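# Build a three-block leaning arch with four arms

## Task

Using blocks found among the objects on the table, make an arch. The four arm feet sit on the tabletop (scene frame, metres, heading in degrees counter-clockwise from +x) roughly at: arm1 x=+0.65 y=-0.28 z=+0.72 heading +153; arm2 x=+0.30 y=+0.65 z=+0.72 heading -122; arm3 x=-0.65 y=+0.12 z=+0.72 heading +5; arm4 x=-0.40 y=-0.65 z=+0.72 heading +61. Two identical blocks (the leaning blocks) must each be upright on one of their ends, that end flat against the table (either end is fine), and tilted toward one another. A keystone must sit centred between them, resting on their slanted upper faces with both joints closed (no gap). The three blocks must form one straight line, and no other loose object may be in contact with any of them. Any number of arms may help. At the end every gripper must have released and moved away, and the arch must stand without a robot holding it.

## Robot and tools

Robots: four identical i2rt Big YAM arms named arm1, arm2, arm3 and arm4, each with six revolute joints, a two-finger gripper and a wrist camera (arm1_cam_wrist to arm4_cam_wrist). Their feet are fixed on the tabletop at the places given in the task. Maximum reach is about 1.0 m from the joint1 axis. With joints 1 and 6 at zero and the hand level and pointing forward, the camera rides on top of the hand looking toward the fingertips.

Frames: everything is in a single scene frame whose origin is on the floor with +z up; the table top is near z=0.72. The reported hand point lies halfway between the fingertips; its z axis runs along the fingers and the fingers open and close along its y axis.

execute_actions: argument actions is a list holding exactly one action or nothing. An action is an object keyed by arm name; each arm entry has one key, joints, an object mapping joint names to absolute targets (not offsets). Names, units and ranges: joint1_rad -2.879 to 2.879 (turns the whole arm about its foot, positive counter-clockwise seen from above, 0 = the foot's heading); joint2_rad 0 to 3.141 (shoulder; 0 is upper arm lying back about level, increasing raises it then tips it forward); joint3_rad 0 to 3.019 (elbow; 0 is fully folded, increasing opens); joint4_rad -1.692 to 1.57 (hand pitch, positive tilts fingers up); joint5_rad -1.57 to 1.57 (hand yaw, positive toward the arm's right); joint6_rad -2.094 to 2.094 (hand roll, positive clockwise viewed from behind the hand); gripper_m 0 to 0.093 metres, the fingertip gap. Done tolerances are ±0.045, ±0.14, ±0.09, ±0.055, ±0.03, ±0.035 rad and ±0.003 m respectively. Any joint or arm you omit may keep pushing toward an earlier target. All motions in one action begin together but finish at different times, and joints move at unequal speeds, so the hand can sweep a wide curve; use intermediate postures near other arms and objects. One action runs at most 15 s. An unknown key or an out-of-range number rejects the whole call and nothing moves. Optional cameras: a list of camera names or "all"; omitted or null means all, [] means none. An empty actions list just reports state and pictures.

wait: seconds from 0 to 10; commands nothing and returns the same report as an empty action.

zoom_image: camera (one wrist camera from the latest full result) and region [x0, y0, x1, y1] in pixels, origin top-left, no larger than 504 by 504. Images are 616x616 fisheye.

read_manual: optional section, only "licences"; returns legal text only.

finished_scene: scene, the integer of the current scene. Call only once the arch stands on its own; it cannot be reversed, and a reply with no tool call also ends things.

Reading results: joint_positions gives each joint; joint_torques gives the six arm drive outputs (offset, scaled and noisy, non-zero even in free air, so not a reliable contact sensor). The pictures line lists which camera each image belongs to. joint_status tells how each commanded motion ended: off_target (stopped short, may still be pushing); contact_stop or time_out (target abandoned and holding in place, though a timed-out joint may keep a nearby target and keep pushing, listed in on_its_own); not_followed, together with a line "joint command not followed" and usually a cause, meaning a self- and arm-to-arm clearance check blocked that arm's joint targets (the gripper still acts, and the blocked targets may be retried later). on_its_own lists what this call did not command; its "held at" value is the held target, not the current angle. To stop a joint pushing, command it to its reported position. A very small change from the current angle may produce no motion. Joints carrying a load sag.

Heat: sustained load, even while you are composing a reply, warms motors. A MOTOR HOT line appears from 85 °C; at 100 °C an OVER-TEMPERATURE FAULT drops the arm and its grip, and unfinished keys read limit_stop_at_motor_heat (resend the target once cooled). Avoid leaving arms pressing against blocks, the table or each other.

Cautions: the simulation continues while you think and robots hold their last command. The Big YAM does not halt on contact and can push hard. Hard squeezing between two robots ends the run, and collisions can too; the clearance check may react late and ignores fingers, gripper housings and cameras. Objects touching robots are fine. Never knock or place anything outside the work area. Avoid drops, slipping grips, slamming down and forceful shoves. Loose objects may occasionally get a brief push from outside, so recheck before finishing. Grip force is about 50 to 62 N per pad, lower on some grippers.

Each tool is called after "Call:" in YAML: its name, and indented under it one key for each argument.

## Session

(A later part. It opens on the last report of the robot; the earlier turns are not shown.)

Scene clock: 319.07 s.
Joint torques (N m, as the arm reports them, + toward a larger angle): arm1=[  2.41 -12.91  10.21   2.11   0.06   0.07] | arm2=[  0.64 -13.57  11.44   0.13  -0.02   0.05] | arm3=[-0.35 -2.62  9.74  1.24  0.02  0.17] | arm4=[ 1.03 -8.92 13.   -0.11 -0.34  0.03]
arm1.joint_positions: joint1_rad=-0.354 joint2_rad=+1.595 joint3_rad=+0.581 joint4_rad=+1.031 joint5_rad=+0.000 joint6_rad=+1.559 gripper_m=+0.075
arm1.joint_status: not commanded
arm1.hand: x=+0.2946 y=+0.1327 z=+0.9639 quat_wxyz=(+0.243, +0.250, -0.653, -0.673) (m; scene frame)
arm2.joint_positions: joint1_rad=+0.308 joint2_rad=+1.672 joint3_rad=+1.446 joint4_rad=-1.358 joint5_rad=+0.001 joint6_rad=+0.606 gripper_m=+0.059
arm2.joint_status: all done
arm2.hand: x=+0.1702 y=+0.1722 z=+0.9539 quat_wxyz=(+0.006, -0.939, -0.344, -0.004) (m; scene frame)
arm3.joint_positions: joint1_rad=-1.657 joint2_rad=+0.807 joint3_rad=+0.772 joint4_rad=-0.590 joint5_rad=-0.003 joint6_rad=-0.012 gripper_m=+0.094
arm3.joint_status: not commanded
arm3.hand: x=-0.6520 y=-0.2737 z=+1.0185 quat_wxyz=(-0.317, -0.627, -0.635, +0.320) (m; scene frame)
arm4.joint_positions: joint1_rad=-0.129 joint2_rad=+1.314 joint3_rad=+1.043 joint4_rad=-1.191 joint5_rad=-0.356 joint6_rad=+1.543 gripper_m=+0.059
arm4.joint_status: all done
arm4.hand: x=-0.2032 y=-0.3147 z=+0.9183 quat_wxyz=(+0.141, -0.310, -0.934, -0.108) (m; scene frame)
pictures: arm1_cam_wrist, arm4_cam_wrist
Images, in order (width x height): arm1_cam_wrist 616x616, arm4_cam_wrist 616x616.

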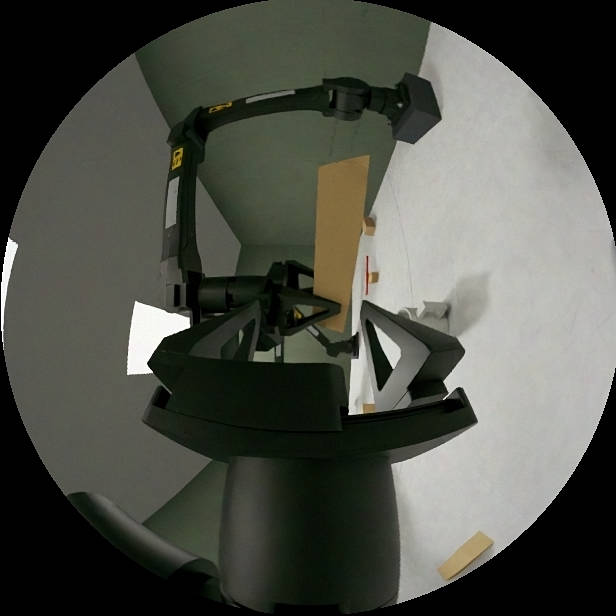

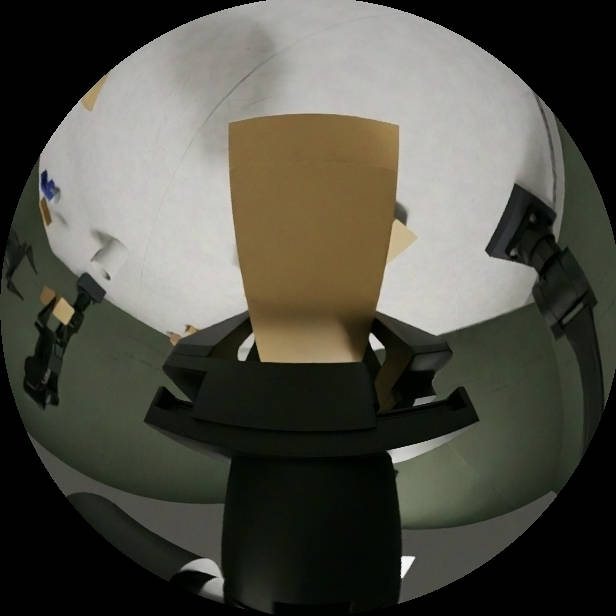

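Call:
execute_actions:
  actions:
    - {"arm1":{"joints":{"joint1_rad":-0.386,"joint2_rad":1.755,"joint3_rad":0.762,"joint4_rad":1.02,"gripper_m":0.088}},"arm4":{"joints":{"joint1_rad":-0.5,"joint2_rad":1.15,"joint3_rad":0.95,"joint4_rad":-0.1,"joint5_rad":0,"joint6_rad":0}},"arm3":{"joints":{"joint6_rad":1.125,"gripper_m":0.07}}}
  cameras: ["arm1_cam_wrist","arm3_cam_wrist"]

Scene clock: 345.07 s.
Joint torques (N m, as the arm reports them, + toward a larger angle): arm1=[  1.1  -15.26   9.79   1.03   0.05   0.08] | arm2=[  0.12 -13.27  11.6    0.1    0.01   0.04] | arm3=[ 0.13 -3.26  9.64  1.22  0.11  0.15] | arm4=[ 0.85 -9.07 10.96  4.21  0.02 -0.12]
arm1.joint_positions: joint1_rad=-0.377 joint2_rad=+1.740 joint3_rad=+0.729 joint4_rad=+1.029 joint5_rad=+0.000 joint6_rad=+1.559 gripper_m=+0.088
arm1.joint_status: all done
arm1.hand: x=+0.2700 y=+0.1832 z=+0.9499 quat_wxyz=(+0.235, +0.242, -0.655, -0.676) (m; scene frame)
arm2.joint_positions: joint1_rad=+0.308 joint2_rad=+1.672 joint3_rad=+1.446 joint4_rad=-1.358 joint5_rad=+0.001 joint6_rad=+0.606 gripper_m=+0.059
arm2.joint_status: not commanded
arm2.hand: x=+0.1702 y=+0.1722 z=+0.9539 quat_wxyz=(+0.006, -0.939, -0.344, -0.004) (m; scene frame)
arm3.joint_positions: joint1_rad=-1.657 joint2_rad=+0.807 joint3_rad=+0.772 joint4_rad=-0.590 joint5_rad=-0.003 joint6_rad=+1.111 gripper_m=+0.070
arm3.joint_status: all done
arm3.hand: x=-0.6520 y=-0.2737 z=+1.0185 quat_wxyz=(-0.438, -0.869, -0.204, +0.102) (m; scene frame)
arm4.joint_positions: joint1_rad=-0.507 joint2_rad=+1.173 joint3_rad=+0.938 joint4_rad=-0.146 joint5_rad=+0.000 joint6_rad=+0.009 gripper_m=+0.059
arm4.joint_status: all done
arm4.hand: x=+0.0677 y=-0.3883 z=+1.0686 quat_wxyz=(-0.544, +0.207, -0.801, -0.137) (m; scene frame)
pictures: arm1_cam_wrist, arm3_cam_wrist
Images, in order (width x height): arm1_cam_wrist 616x616, arm3_cam_wrist 616x616.

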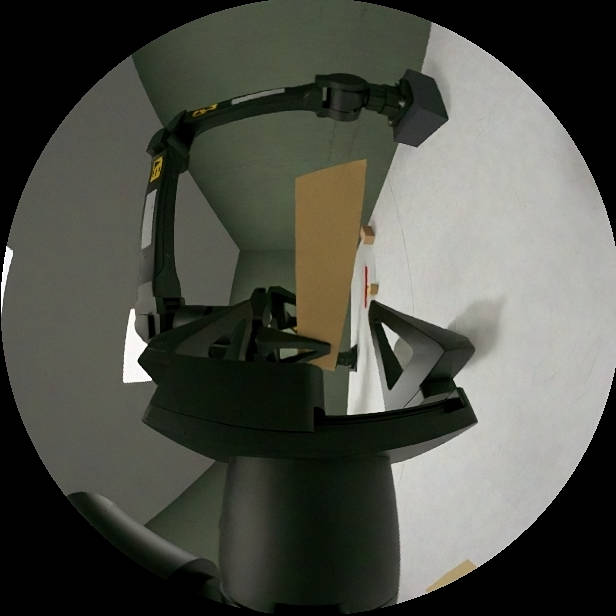

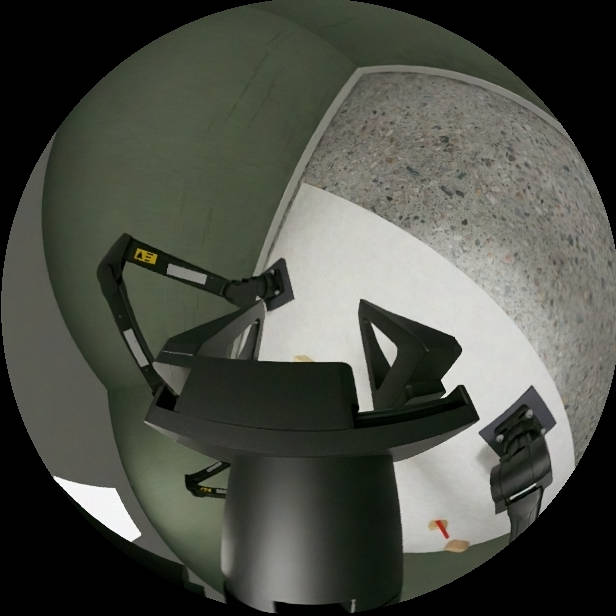

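Call:
execute_actions:
  actions:
    - {"arm1":{"joints":{"joint2_rad":1.85,"joint3_rad":0.92,"joint4_rad":0.94,"joint6_rad":1.6}},"arm3":{"joints":{"joint1_rad":-0.716,"joint2_rad":1.72,"joint3_rad":1.41,"joint4_rad":-1.235}}}
  cameras: ["arm1_cam_wrist","arm3_cam_wrist","arm2_cam_wrist"]

Scene clock: 350.47 s.
Joint torques (N m, as the arm reports them, + toward a larger angle): arm1=[  1.4  -17.76  10.6    1.1    0.05   0.08] | arm2=[  1.3  -14.12  11.68   0.17   0.     0.02] | arm3=[  0.01 -14.16  10.79  -0.59   0.04   0.16] | arm4=[ 0.83 -9.1  10.93  4.2   0.02 -0.13]
arm1.joint_positions: joint1_rad=-0.377 joint2_rad=+1.837 joint3_rad=+0.883 joint4_rad=+0.950 joint5_rad=+0.000 joint6_rad=+1.587 gripper_m=+0.088
arm1.joint_status: all done
arm1.hand: x=+0.2366 y=+0.2239 z=+0.9424 quat_wxyz=(+0.242, +0.235, -0.666, -0.665) (m; scene frame)
arm2.joint_positions: joint1_rad=+0.308 joint2_rad=+1.672 joint3_rad=+1.446 joint4_rad=-1.358 joint5_rad=+0.001 joint6_rad=+0.606 gripper_m=+0.059
arm2.joint_status: not commanded
arm2.hand: x=+0.1702 y=+0.1722 z=+0.9539 quat_wxyz=(+0.006, -0.939, -0.344, -0.004) (m; scene frame)
arm3.joint_positions: joint1_rad=-0.706 joint2_rad=+1.737 joint3_rad=+1.362 joint4_rad=-1.225 joint5_rad=-0.001 joint6_rad=+1.113 gripper_m=+0.070
arm3.joint_status: all done
arm3.hand: x=-0.2455 y=-0.1721 z=+0.8329 quat_wxyz=(+0.019, -0.762, -0.647, -0.001) (m; scene frame)
arm4.joint_positions: joint1_rad=-0.507 joint2_rad=+1.173 joint3_rad=+0.938 joint4_rad=-0.146 joint5_rad=+0.000 joint6_rad=+0.008 gripper_m=+0.059
arm4.joint_status: not commanded
arm4.hand: x=+0.0677 y=-0.3883 z=+1.0686 quat_wxyz=(-0.544, +0.208, -0.801, -0.137) (m; scene frame)
pictures: arm1_cam_wrist, arm2_cam_wrist, arm3_cam_wrist
Images, in order (width x height): arm1_cam_wrist 616x616, arm2_cam_wrist 616x616, arm3_cam_wrist 616x616.

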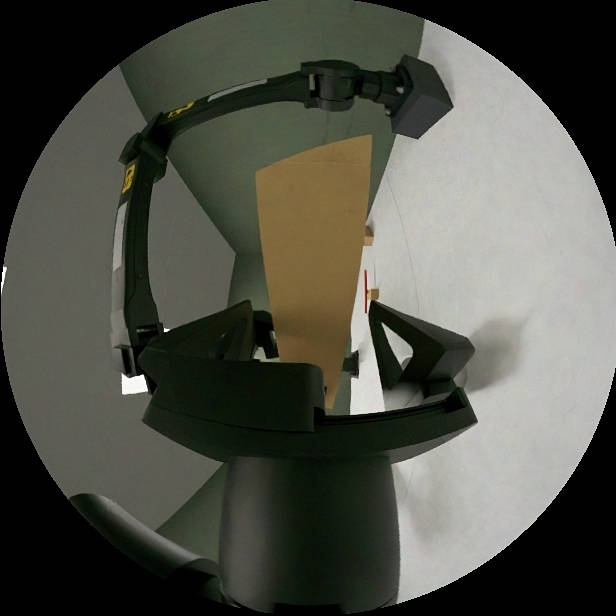

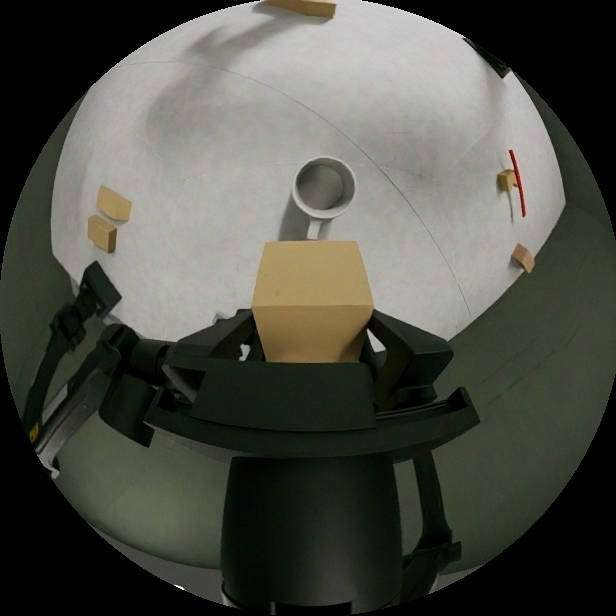

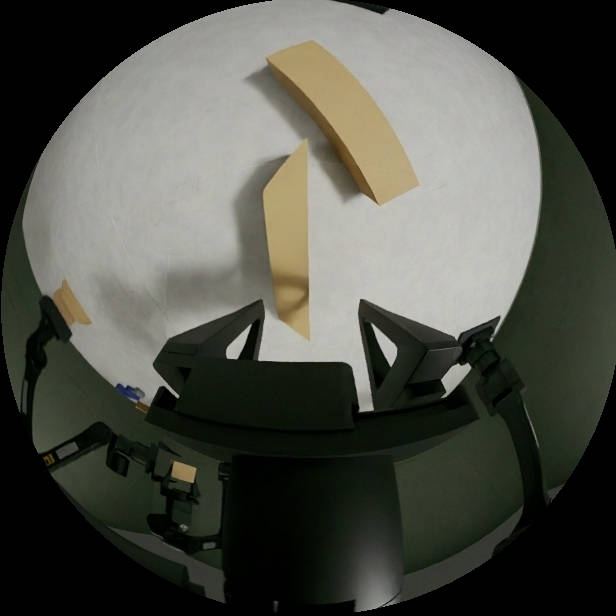

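Call:
execute_actions:
  actions:
    - {"arm1":{"joints":{"gripper_m":0.03}},"arm3":{"joints":{"joint1_rad":-0.74,"joint2_rad":1.80,"joint3_rad":1.40,"joint4_rad":-1.10,"joint6_rad":1.075,"gripper_m":0.085}}}
  cameras: ["arm1_cam_wrist","arm3_cam_wrist"]

Scene clock: 361.83 s.
Joint torques (N m, as the arm reports them, + toward a larger angle): arm1=[  1.62 -17.88  10.58   1.09   0.01   0.08] | arm2=[  0.24 -14.47  11.51   0.04   0.    -0.02] | arm3=[ -0.18 -13.75  10.21   0.69   0.06  -0.11] | arm4=[ 0.78 -9.19 10.95  4.2   0.02 -0.13]
arm1.joint_positions: joint1_rad=-0.377 joint2_rad=+1.837 joint3_rad=+0.883 joint4_rad=+0.947 joint5_rad=+0.001 joint6_rad=+1.591 gripper_m=+0.046
arm1.joint_status: gripper_m off_target (ended at +0.046, target +0.030)
arm1.hand: x=+0.2367 y=+0.2240 z=+0.9414 quat_wxyz=(+0.242, +0.234, -0.668, -0.663) (m; scene frame)
arm2.joint_positions: joint1_rad=+0.308 joint2_rad=+1.672 joint3_rad=+1.446 joint4_rad=-1.359 joint5_rad=+0.001 joint6_rad=+0.608 gripper_m=+0.059
arm2.joint_status: not commanded
arm2.hand: x=+0.1704 y=+0.1724 z=+0.9539 quat_wxyz=(+0.006, -0.939, -0.343, -0.005) (m; scene frame)
arm3.joint_positions: joint1_rad=-0.735 joint2_rad=+1.794 joint3_rad=+1.362 joint4_rad=-1.113 joint5_rad=-0.001 joint6_rad=+1.090 gripper_m=+0.085
arm3.joint_status: all done
arm3.hand: x=-0.2340 y=-0.1988 z=+0.8043 quat_wxyz=(-0.007, -0.764, -0.645, -0.007) (m; scene frame)
arm4.joint_positions: joint1_rad=-0.507 joint2_rad=+1.173 joint3_rad=+0.938 joint4_rad=-0.146 joint5_rad=+0.000 joint6_rad=+0.008 gripper_m=+0.059
arm4.joint_status: not commanded
arm4.hand: x=+0.0677 y=-0.3883 z=+1.0686 quat_wxyz=(-0.544, +0.208, -0.801, -0.137) (m; scene frame)
pictures: arm1_cam_wrist, arm3_cam_wrist
Images, in order (width x height): arm1_cam_wrist 616x616, arm3_cam_wrist 616x616.

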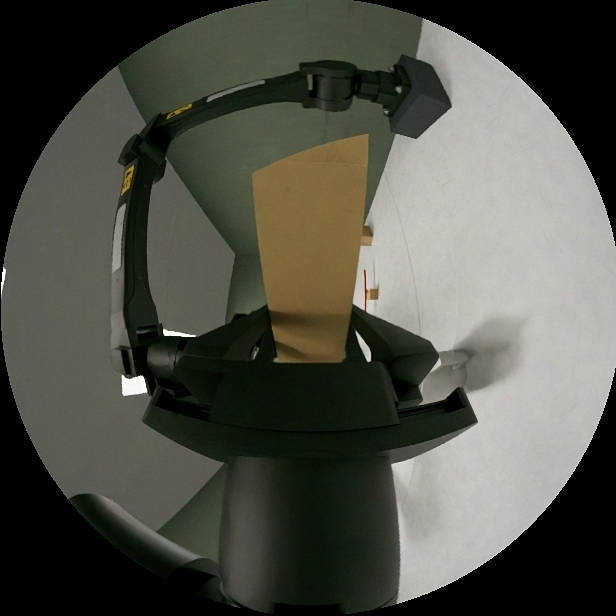

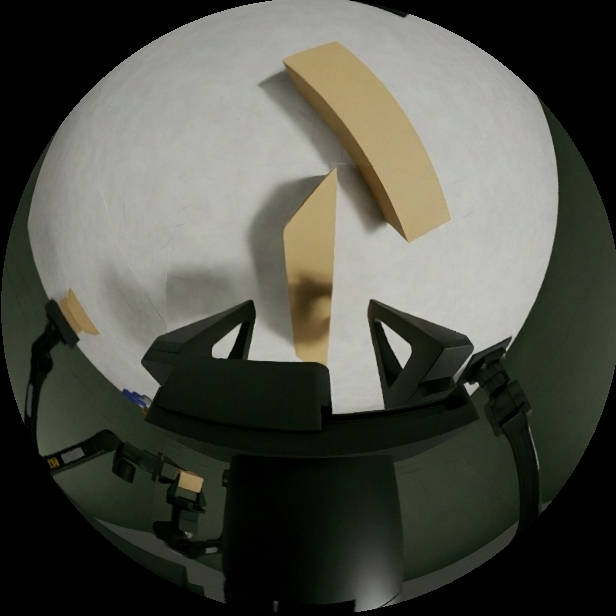

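Call:
execute_actions:
  actions:
    - {"arm2":{"joints":{"gripper_m":0.08}},"arm3":{"joints":{"joint2_rad":1.88,"joint3_rad":1.345,"joint4_rad":-1.01}}}
  cameras: ["arm1_cam_wrist","arm3_cam_wrist"]

Scene clock: 380.70 s.
Joint torques (N m, as the arm reports them, + toward a larger angle): arm1=[  1.43 -19.71  10.29   1.72   0.     0.04] | arm2=[ -0.31 -14.83  11.77   0.31   0.01   0.07] | arm3=[  0.07 -14.03   7.6    0.69   0.05  -0.1 ] | arm4=[ 0.88 -9.14 10.96  4.22  0.01 -0.13]
arm1.joint_positions: joint1_rad=-0.377 joint2_rad=+1.852 joint3_rad=+0.883 joint4_rad=+0.930 joint5_rad=+0.001 joint6_rad=+1.591 gripper_m=+0.046
arm1.joint_status: not commanded
arm1.hand: x=+0.2366 y=+0.2243 z=+0.9279 quat_wxyz=(+0.238, +0.238, -0.679, -0.653) (m; scene frame)
arm2.joint_positions: joint1_rad=+0.308 joint2_rad=+1.670 joint3_rad=+1.446 joint4_rad=-1.362 joint5_rad=+0.001 joint6_rad=+0.608 gripper_m=+0.080
arm2.joint_status: all done
arm2.hand: x=+0.1706 y=+0.1732 z=+0.9546 quat_wxyz=(+0.007, -0.939, -0.343, -0.005) (m; scene frame)
arm3.joint_positions: joint1_rad=-0.735 joint2_rad=+1.880 joint3_rad=+1.334 joint4_rad=-1.022 joint5_rad=-0.001 joint6_rad=+1.089 gripper_m=+0.085
arm3.joint_status: all done
arm3.hand: x=-0.2310 y=-0.2004 z=+0.7516 quat_wxyz=(+0.004, -0.764, -0.645, -0.005) (m; scene frame)
arm4.joint_positions: joint1_rad=-0.507 joint2_rad=+1.173 joint3_rad=+0.938 joint4_rad=-0.146 joint5_rad=+0.000 joint6_rad=+0.008 gripper_m=+0.059
arm4.joint_status: not commanded
arm4.hand: x=+0.0677 y=-0.3883 z=+1.0686 quat_wxyz=(-0.544, +0.208, -0.801, -0.137) (m; scene frame)
pictures: arm1_cam_wrist, arm3_cam_wrist
Images, in order (width x height): arm1_cam_wrist 616x616, arm3_cam_wrist 616x616.

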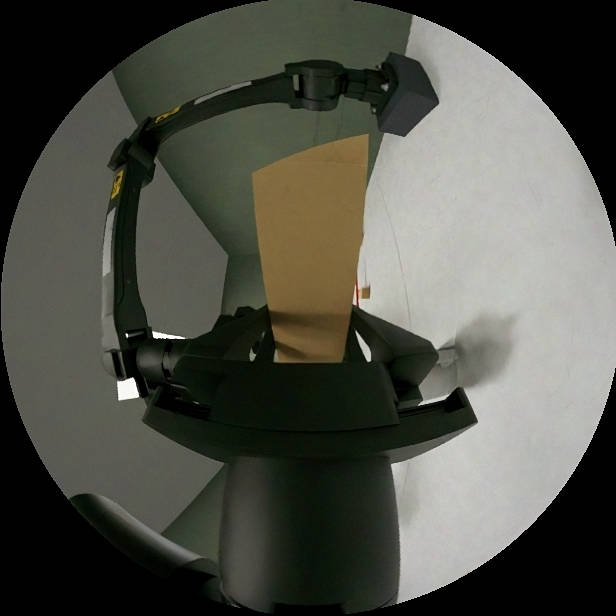

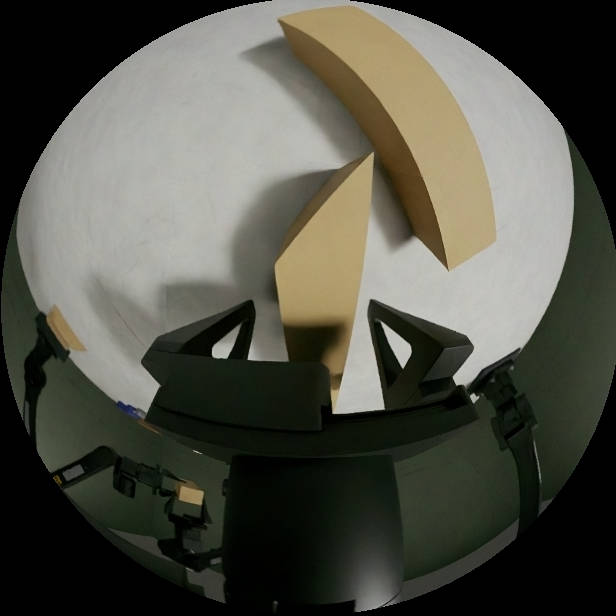

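Call:
execute_actions:
  actions:
    - {"arm2":{"joints":{"joint2_rad":1.2}},"arm3":{"joints":{"gripper_m":0.02}}}
  cameras: ["arm3_cam_wrist"]

Scene clock: 384.23 s.
Joint torques (N m, as the arm reports them, + toward a larger angle): arm1=[  1.23 -19.28  10.32   1.79   0.     0.05] | arm2=[ 0.69 -6.51 10.12  1.09  0.04  0.01] | arm3=[ -0.25 -14.93   7.6    0.66   0.06  -0.07] | arm4=[ 0.84 -9.11 10.98  4.22  0.02 -0.12]
arm1.joint_positions: joint1_rad=-0.377 joint2_rad=+1.852 joint3_rad=+0.883 joint4_rad=+0.930 joint5_rad=+0.001 joint6_rad=+1.591 gripper_m=+0.046
arm1.joint_status: not commanded
arm1.hand: x=+0.2366 y=+0.2243 z=+0.9279 quat_wxyz=(+0.238, +0.238, -0.679, -0.653) (m; scene frame)
arm2.joint_positions: joint1_rad=+0.308 joint2_rad=+1.205 joint3_rad=+1.472 joint4_rad=-1.364 joint5_rad=+0.001 joint6_rad=+0.608 gripper_m=+0.080
arm2.joint_status: all done
arm2.hand: x=+0.1871 y=+0.2359 z=+1.1754 quat_wxyz=(-0.191, -0.913, -0.333, +0.134) (m; scene frame)
arm3.joint_positions: joint1_rad=-0.735 joint2_rad=+1.880 joint3_rad=+1.334 joint4_rad=-1.021 joint5_rad=-0.001 joint6_rad=+1.088 gripper_m=+0.032
arm3.joint_status: gripper_m off_target (ended at +0.032, target +0.020)
arm3.hand: x=-0.2308 y=-0.2006 z=+0.7516 quat_wxyz=(+0.003, -0.763, -0.646, -0.004) (m; scene frame)
arm4.joint_positions: joint1_rad=-0.507 joint2_rad=+1.173 joint3_rad=+0.938 joint4_rad=-0.146 joint5_rad=+0.000 joint6_rad=+0.008 gripper_m=+0.059
arm4.joint_status: not commanded
arm4.hand: x=+0.0677 y=-0.3883 z=+1.0686 quat_wxyz=(-0.544, +0.208, -0.801, -0.137) (m; scene frame)
pictures: arm3_cam_wrist
Images, in order (width x height): arm3_cam_wrist 616x616.

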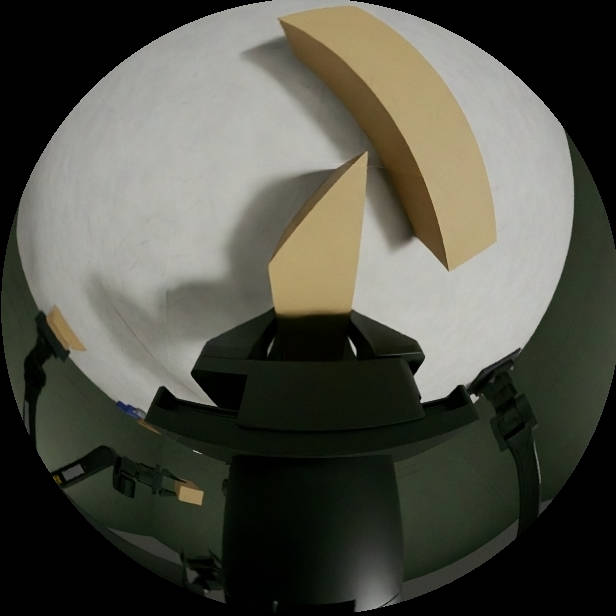

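Call:
execute_actions:
  actions:
    - {"arm1":{"joints":{"joint1_rad":0.13,"joint2_rad":1.7,"joint6_rad":-0.36}},"arm2":{"joints":{"joint1_rad":0.0,"joint2_rad":0.7,"joint6_rad":0}},"arm3":{"joints":{"joint2_rad":1.35}}}
  cameras: []

Call:
execute_actions:
  actions:
    - {"arm1":{"joints":{"joint2_rad":2.27,"joint3_rad":1.5,"joint4_rad":0.84}},"arm3":{"joints":{"joint1_rad":-0.471,"joint2_rad":0.8,"joint3_rad":0.2,"joint4_rad":0.64,"joint6_rad":-1.585}}}

Scene clock: 408.07 s.
Joint torques (N m, as the arm reports them, + toward a larger angle): arm1=[  1.52 -20.    11.22   2.03   0.11  -0.04] | arm2=[ 0.35  1.87  7.77  1.8  -0.02 -0.26] | arm3=[ 0.33 -9.79 10.82  1.71  0.04 -0.11] | arm4=[ 0.93 -9.16 10.93  4.19  0.01 -0.13]
arm1.joint_positions: joint1_rad=+0.136 joint2_rad=+1.725 joint3_rad=+0.883 joint4_rad=+0.923 joint5_rad=-0.001 joint6_rad=-0.344 gripper_m=+0.046
arm1.joint_status: all done
arm1.hand: x=+0.0484 y=-0.0484 z=+1.0031 quat_wxyz=(-0.259, +0.678, -0.005, -0.688) (m; scene frame)
arm2.joint_positions: joint1_rad=+0.002 joint2_rad=+0.708 joint3_rad=+1.482 joint4_rad=-1.366 joint5_rad=+0.001 joint6_rad=+0.015 gripper_m=+0.080
arm2.joint_status: all done
arm2.hand: x=+0.1609 y=+0.4361 z=+1.3436 quat_wxyz=(-0.228, -0.778, -0.418, +0.410) (m; scene frame)
arm3.joint_positions: joint1_rad=-0.735 joint2_rad=+1.354 joint3_rad=+1.317 joint4_rad=-1.021 joint5_rad=-0.001 joint6_rad=+1.088 gripper_m=+0.032
arm3.joint_status: all done
arm3.hand: x=-0.2466 y=-0.1917 z=+1.0119 quat_wxyz=(-0.243, -0.740, -0.625, -0.059) (m; scene frame)
arm4.joint_positions: joint1_rad=-0.507 joint2_rad=+1.173 joint3_rad=+0.938 joint4_rad=-0.146 joint5_rad=+0.000 joint6_rad=+0.008 gripper_m=+0.059
arm4.joint_status: not commanded
arm4.hand: x=+0.0677 y=-0.3883 z=+1.0686 quat_wxyz=(-0.544, +0.208, -0.801, -0.137) (m; scene frame)
pictures: none
No camera images: the call's "cameras" was empty. Leave "cameras" out to get every camera's image.

Scene clock: 410.67 s.
Joint torques (N m, as the arm reports them, + toward a larger angle): arm1=[  1.53 -28.98  13.85   2.03   0.07  -0.07] | arm2=[-0.79  0.88  7.76  1.9   0.02 -0.27] | arm3=[-0.44 -0.91  9.01  3.65 -0.05 -0.07] | arm4=[ 0.85 -9.15 10.94  4.2   0.02 -0.13]
arm1.joint_positions: joint1_rad=+0.136 joint2_rad=+2.296 joint3_rad=+1.426 joint4_rad=+0.823 joint5_rad=-0.001 joint6_rad=-0.344 gripper_m=+0.046
arm1.joint_status: all done
arm1.hand: x=-0.1089 y=+0.0139 z=+0.8397 quat_wxyz=(-0.244, +0.723, -0.006, -0.646) (m; scene frame)
arm2.joint_positions: joint1_rad=+0.002 joint2_rad=+0.708 joint3_rad=+1.482 joint4_rad=-1.366 joint5_rad=+0.001 joint6_rad=+0.015 gripper_m=+0.080
arm2.joint_status: not commanded
arm2.hand: x=+0.1609 y=+0.4361 z=+1.3436 quat_wxyz=(-0.228, -0.778, -0.418, +0.410) (m; scene frame)
arm3.joint_positions: joint1_rad=-0.461 joint2_rad=+0.805 joint3_rad=+0.182 joint4_rad=+0.605 joint5_rad=-0.002 joint6_rad=-1.569 gripper_m=+0.032
arm3.joint_status: all done
arm3.hand: x=-0.3127 y=-0.0166 z=+0.9511 quat_wxyz=(-0.398, +0.399, -0.593, +0.575) (m; scene frame)
arm4.joint_positions: joint1_rad=-0.507 joint2_rad=+1.173 joint3_rad=+0.938 joint4_rad=-0.146 joint5_rad=+0.000 joint6_rad=+0.008 gripper_m=+0.059
arm4.joint_status: not commanded
arm4.hand: x=+0.0677 y=-0.3883 z=+1.0686 quat_wxyz=(-0.544, +0.208, -0.801, -0.137) (m; scene frame)
pictures: arm1_cam_wrist, arm2_cam_wrist, arm3_cam_wrist, arm4_cam_wrist
Images, in order (width x height): arm1_cam_wrist 616x616, arm2_cam_wrist 616x616, arm3_cam_wrist 616x616, arm4_cam_wrist 616x616.

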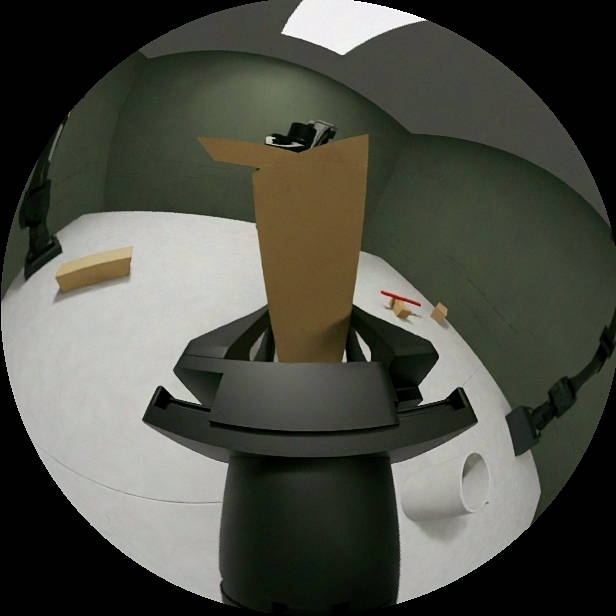

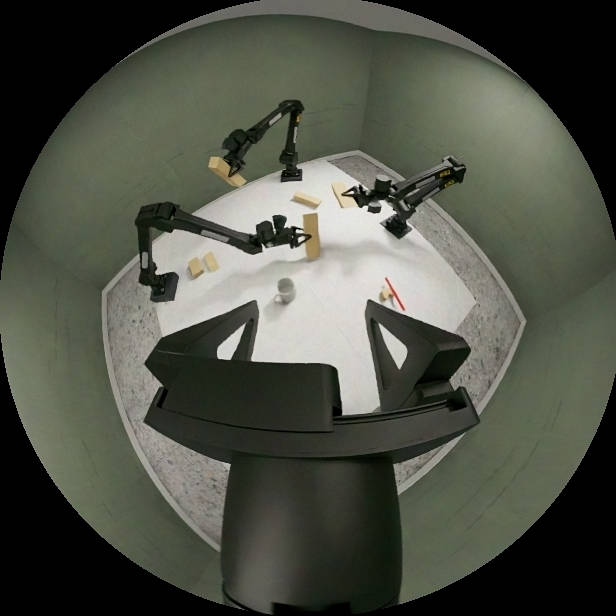

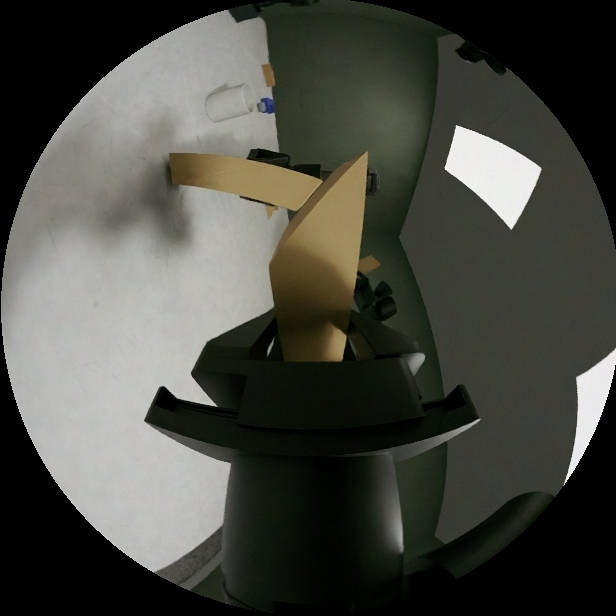

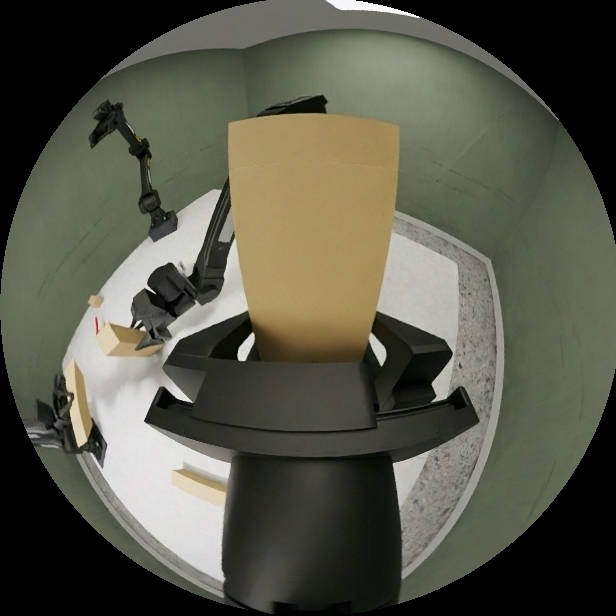

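Call:
execute_actions:
  actions:
    - {"arm1":{"joints":{"joint2_rad":2.345,"joint3_rad":1.545,"joint4_rad":0.945}},"arm4":{"joints":{"joint1_rad":0.175,"joint2_rad":1.40,"joint3_rad":0.53,"joint4_rad":0.60}}}

Scene clock: 424.17 s.
Joint torques (N m, as the arm reports them, + toward a larger angle): arm1=[  1.42 -26.83  13.65   3.04   0.08  -0.05] | arm2=[ 0.37  1.71  7.89  1.61 -0.02 -0.25] | arm3=[-0.95 -1.38  9.18  3.74 -0.04 -0.03] | arm4=[  0.09 -10.55   7.53   4.16   0.09  -0.02]
arm1.joint_positions: joint1_rad=+0.136 joint2_rad=+2.346 joint3_rad=+1.474 joint4_rad=+0.900 joint5_rad=-0.001 joint6_rad=-0.344 gripper_m=+0.046
arm1.joint_status: all done
arm1.hand: x=-0.1194 y=+0.0179 z=+0.8424 quat_wxyz=(-0.253, +0.697, -0.005, -0.671) (m; scene frame)
arm2.joint_positions: joint1_rad=+0.002 joint2_rad=+0.708 joint3_rad=+1.482 joint4_rad=-1.366 joint5_rad=+0.001 joint6_rad=+0.015 gripper_m=+0.080
arm2.joint_status: not commanded
arm2.hand: x=+0.1609 y=+0.4361 z=+1.3436 quat_wxyz=(-0.228, -0.778, -0.418, +0.410) (m; scene frame)
arm3.joint_positions: joint1_rad=-0.461 joint2_rad=+0.805 joint3_rad=+0.182 joint4_rad=+0.605 joint5_rad=-0.002 joint6_rad=-1.570 gripper_m=+0.032
arm3.joint_status: not commanded
arm3.hand: x=-0.3127 y=-0.0166 z=+0.9511 quat_wxyz=(-0.398, +0.399, -0.593, +0.575) (m; scene frame)
arm4.joint_positions: joint1_rad=+0.178 joint2_rad=+1.435 joint3_rad=+0.521 joint4_rad=+0.555 joint5_rad=-0.001 joint6_rad=-0.002 gripper_m=+0.059
arm4.joint_status: all done
arm4.hand: x=-0.2146 y=-0.1851 z=+0.8641 quat_wxyz=(-0.472, +0.466, -0.680, -0.313) (m; scene frame)
pictures: arm1_cam_wrist, arm2_cam_wrist, arm3_cam_wrist, arm4_cam_wrist
Images, in order (width x height): arm1_cam_wrist 616x616, arm2_cam_wrist 616x616, arm3_cam_wrist 616x616, arm4_cam_wrist 616x616.

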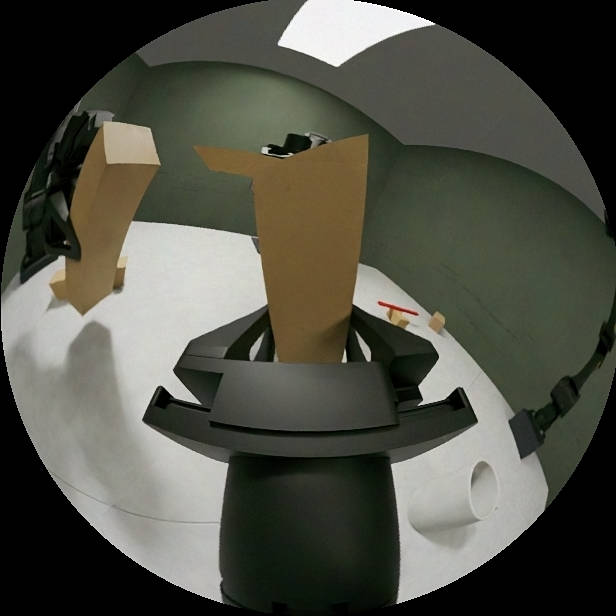

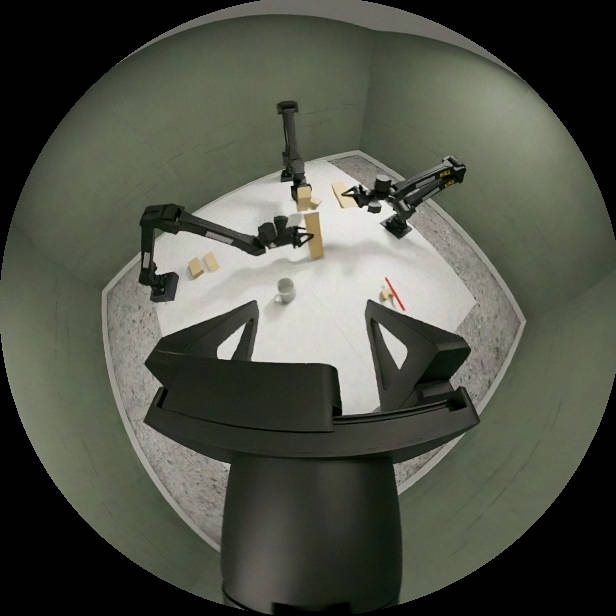

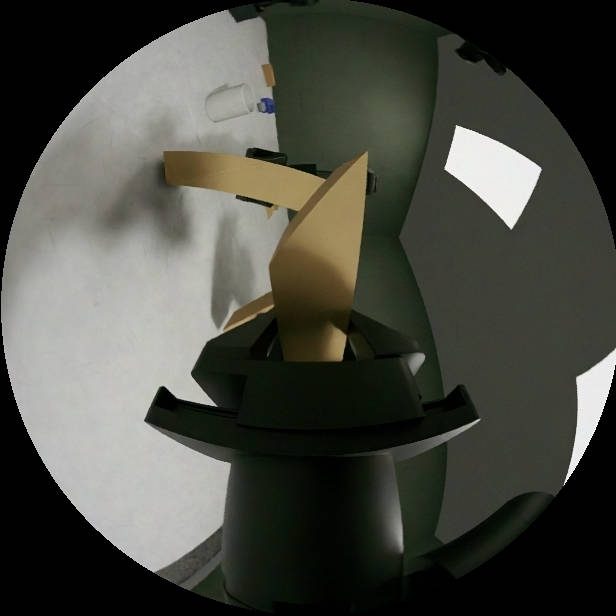

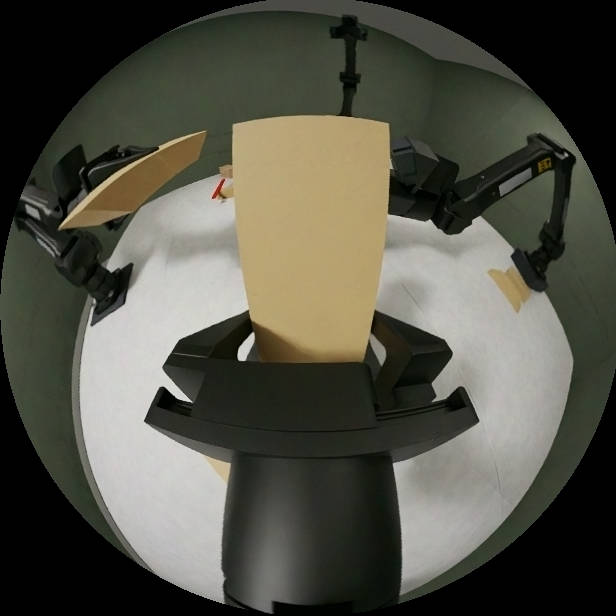

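Call:
execute_actions:
  actions:
    - {"arm1":{"joints":{"joint2_rad":2.365}},"arm3":{"joints":{"joint5_rad":0.6}}}
  cameras: ["arm3_cam_wrist"]

Scene clock: 436.47 s.
Joint torques (N m, as the arm reports them, + toward a larger angle): arm1=[  1.87 -27.64  13.5    2.95   0.12  -0.08] | arm2=[-0.2   2.21  8.13  1.65  0.03 -0.27] | arm3=[-0.43 -0.97  9.13  3.42  0.05  0.02] | arm4=[  0.12 -10.44   7.53   4.16   0.09  -0.01]
arm1.joint_positions: joint1_rad=+0.136 joint2_rad=+2.366 joint3_rad=+1.474 joint4_rad=+0.902 joint5_rad=-0.001 joint6_rad=-0.344 gripper_m=+0.046
arm1.joint_status: all done
arm1.hand: x=-0.1180 y=+0.0175 z=+0.8264 quat_wxyz=(-0.251, +0.703, -0.005, -0.665) (m; scene frame)
arm2.joint_positions: joint1_rad=+0.002 joint2_rad=+0.708 joint3_rad=+1.482 joint4_rad=-1.366 joint5_rad=+0.001 joint6_rad=+0.015 gripper_m=+0.080
arm2.joint_status: not commanded
arm2.hand: x=+0.1609 y=+0.4361 z=+1.3436 quat_wxyz=(-0.228, -0.778, -0.418, +0.410) (m; scene frame)
arm3.joint_positions: joint1_rad=-0.464 joint2_rad=+0.805 joint3_rad=+0.182 joint4_rad=+0.607 joint5_rad=+0.597 joint6_rad=-1.570 gripper_m=+0.032
arm3.joint_status: all done
arm3.hand: x=-0.3764 y=-0.0966 z=+0.9511 quat_wxyz=(-0.205, +0.210, -0.684, +0.668) (m; scene frame)
arm4.joint_positions: joint1_rad=+0.178 joint2_rad=+1.435 joint3_rad=+0.521 joint4_rad=+0.555 joint5_rad=-0.001 joint6_rad=-0.002 gripper_m=+0.059
arm4.joint_status: not commanded
arm4.hand: x=-0.2146 y=-0.1851 z=+0.8641 quat_wxyz=(-0.472, +0.466, -0.680, -0.313) (m; scene frame)
pictures: arm3_cam_wrist
Images, in order (width x height): arm3_cam_wrist 616x616.

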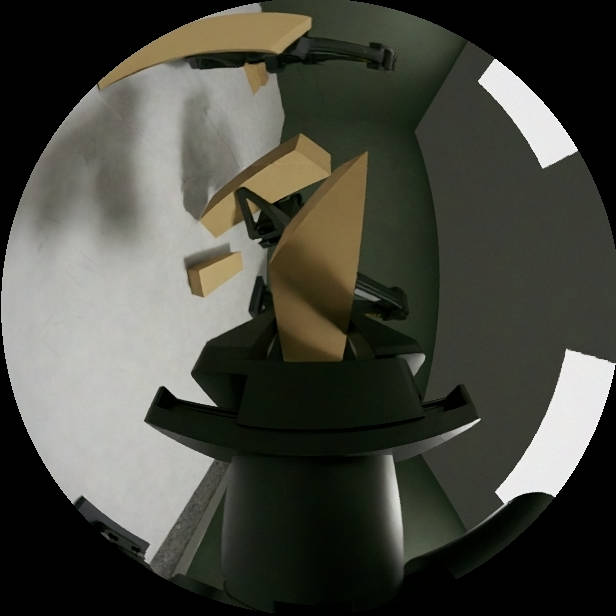

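Call:
zoom_image:
  camera: "arm3_cam_wrist"
  region: [180, 120, 350, 300]

Region (180, 120, 350, 300) of arm3_cam_wrist's 616x616 image, scaled by 2.800, with more detail than that image has.

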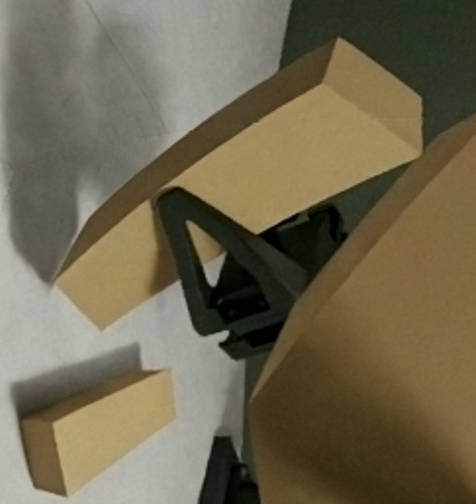

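Call:
execute_actions:
  actions:
    - {"arm4":{"joints":{"joint4_rad":1.085,"joint2_rad":1.5}}}
  cameras: []

Call:
execute_actions:
  actions:
    - {"arm4":{"joints":{"joint2_rad":1.68,"joint3_rad":0.47}}}
  cameras: ["arm3_cam_wrist","arm1_cam_wrist"]

Scene clock: 462.10 s.
Joint torques (N m, as the arm reports them, + toward a larger angle): arm1=[  1.32 -26.8   13.47   2.93   0.08  -0.06] | arm2=[ 0.18  1.74  8.05  1.81  0.04 -0.29] | arm3=[-0.69 -0.65  9.09  3.47  0.03 -0.02] | arm4=[ -0.02 -10.96   7.16   4.37   0.08  -0.02]
arm1.joint_positions: joint1_rad=+0.136 joint2_rad=+2.366 joint3_rad=+1.474 joint4_rad=+0.902 joint5_rad=-0.001 joint6_rad=-0.344 gripper_m=+0.046
arm1.joint_status: not commanded
arm1.hand: x=-0.1180 y=+0.0175 z=+0.8264 quat_wxyz=(-0.251, +0.703, -0.005, -0.665) (m; scene frame)
arm2.joint_positions: joint1_rad=+0.002 joint2_rad=+0.708 joint3_rad=+1.482 joint4_rad=-1.366 joint5_rad=+0.001 joint6_rad=+0.015 gripper_m=+0.080
arm2.joint_status: not commanded
arm2.hand: x=+0.1609 y=+0.4361 z=+1.3436 quat_wxyz=(-0.228, -0.778, -0.418, +0.410) (m; scene frame)
arm3.joint_positions: joint1_rad=-0.464 joint2_rad=+0.805 joint3_rad=+0.182 joint4_rad=+0.607 joint5_rad=+0.597 joint6_rad=-1.570 gripper_m=+0.032
arm3.joint_status: not commanded
arm3.hand: x=-0.3764 y=-0.0966 z=+0.9511 quat_wxyz=(-0.205, +0.210, -0.684, +0.668) (m; scene frame)
arm4.joint_positions: joint1_rad=+0.178 joint2_rad=+1.532 joint3_rad=+0.516 joint4_rad=+1.036 joint5_rad=-0.001 joint6_rad=-0.002 gripper_m=+0.059
arm4.joint_status: all done
arm4.hand: x=-0.2074 y=-0.1649 z=+0.9298 quat_wxyz=(-0.592, +0.399, -0.579, -0.395) (m; scene frame)
pictures: none
No camera images: the call's "cameras" was empty. Leave "cameras" out to get every camera's image.

Scene clock: 462.93 s.
Joint torques (N m, as the arm reports them, + toward a larger angle): arm1=[  1.37 -27.15  13.43   3.03   0.1   -0.1 ] | arm2=[-0.86  1.31  8.15  1.82 -0.04 -0.28] | arm3=[-1.   -0.53  9.04  3.45  0.06 -0.04] | arm4=[  0.19 -10.33   5.01   3.2   -0.02  -0.07]
arm1.joint_positions: joint1_rad=+0.136 joint2_rad=+2.366 joint3_rad=+1.474 joint4_rad=+0.902 joint5_rad=-0.001 joint6_rad=-0.344 gripper_m=+0.046
arm1.joint_status: not commanded
arm1.hand: x=-0.1180 y=+0.0175 z=+0.8264 quat_wxyz=(-0.251, +0.703, -0.005, -0.665) (m; scene frame)
arm2.joint_positions: joint1_rad=+0.002 joint2_rad=+0.708 joint3_rad=+1.482 joint4_rad=-1.366 joint5_rad=+0.001 joint6_rad=+0.015 gripper_m=+0.080
arm2.joint_status: not commanded
arm2.hand: x=+0.1609 y=+0.4361 z=+1.3436 quat_wxyz=(-0.228, -0.778, -0.418, +0.410) (m; scene frame)
arm3.joint_positions: joint1_rad=-0.464 joint2_rad=+0.805 joint3_rad=+0.182 joint4_rad=+0.607 joint5_rad=+0.597 joint6_rad=-1.570 gripper_m=+0.032
arm3.joint_status: not commanded
arm3.hand: x=-0.3764 y=-0.0966 z=+0.9511 quat_wxyz=(-0.205, +0.210, -0.684, +0.668) (m; scene frame)
arm4.joint_positions: joint1_rad=+0.177 joint2_rad=+1.701 joint3_rad=+0.463 joint4_rad=+1.061 joint5_rad=+0.001 joint6_rad=+0.002 gripper_m=+0.059
arm4.joint_status: all done
arm4.hand: x=-0.2122 y=-0.1822 z=+0.8310 quat_wxyz=(-0.532, +0.433, -0.636, -0.354) (m; scene frame)
pictures: arm1_cam_wrist, arm3_cam_wrist
Images, in order (width x height): arm1_cam_wrist 616x616, arm3_cam_wrist 616x616.

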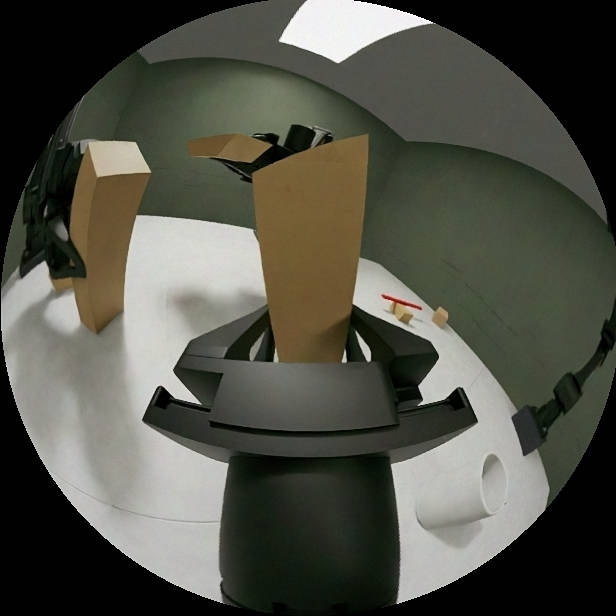

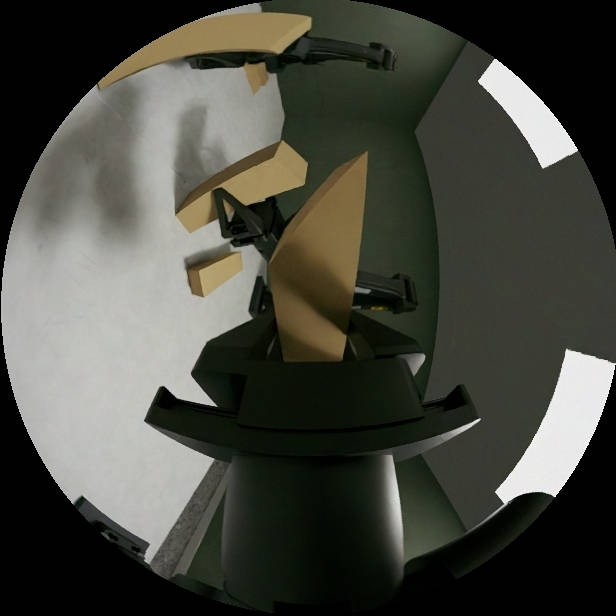

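Call:
zoom_image:
  camera: "arm3_cam_wrist"
  region: [160, 120, 330, 300]

Call:
zoom_image:
  camera: "arm1_cam_wrist"
  region: [20, 130, 220, 350]

Region (160, 120, 330, 300) of arm3_cam_wrist's 616x616 image, scaled by 2.800, with more detail than that image has.

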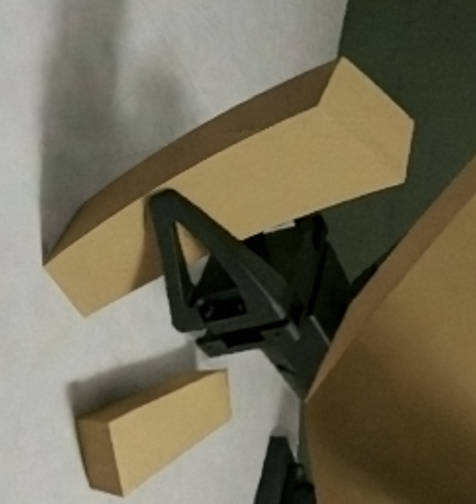

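Region (20, 130, 220, 350) of arm1_cam_wrist's 616x616 image, scaled by 2.291, with more detail than that image has; it fills the left 458 columns of this view, and the rest is white.

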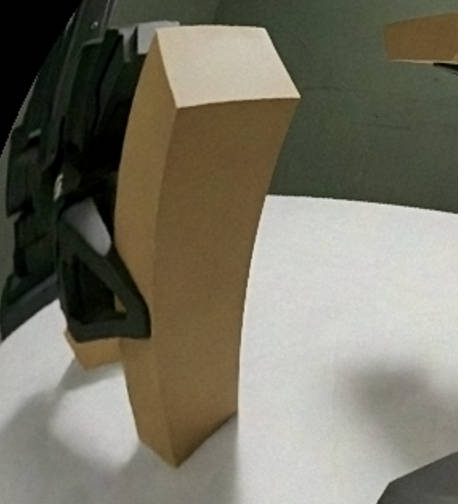

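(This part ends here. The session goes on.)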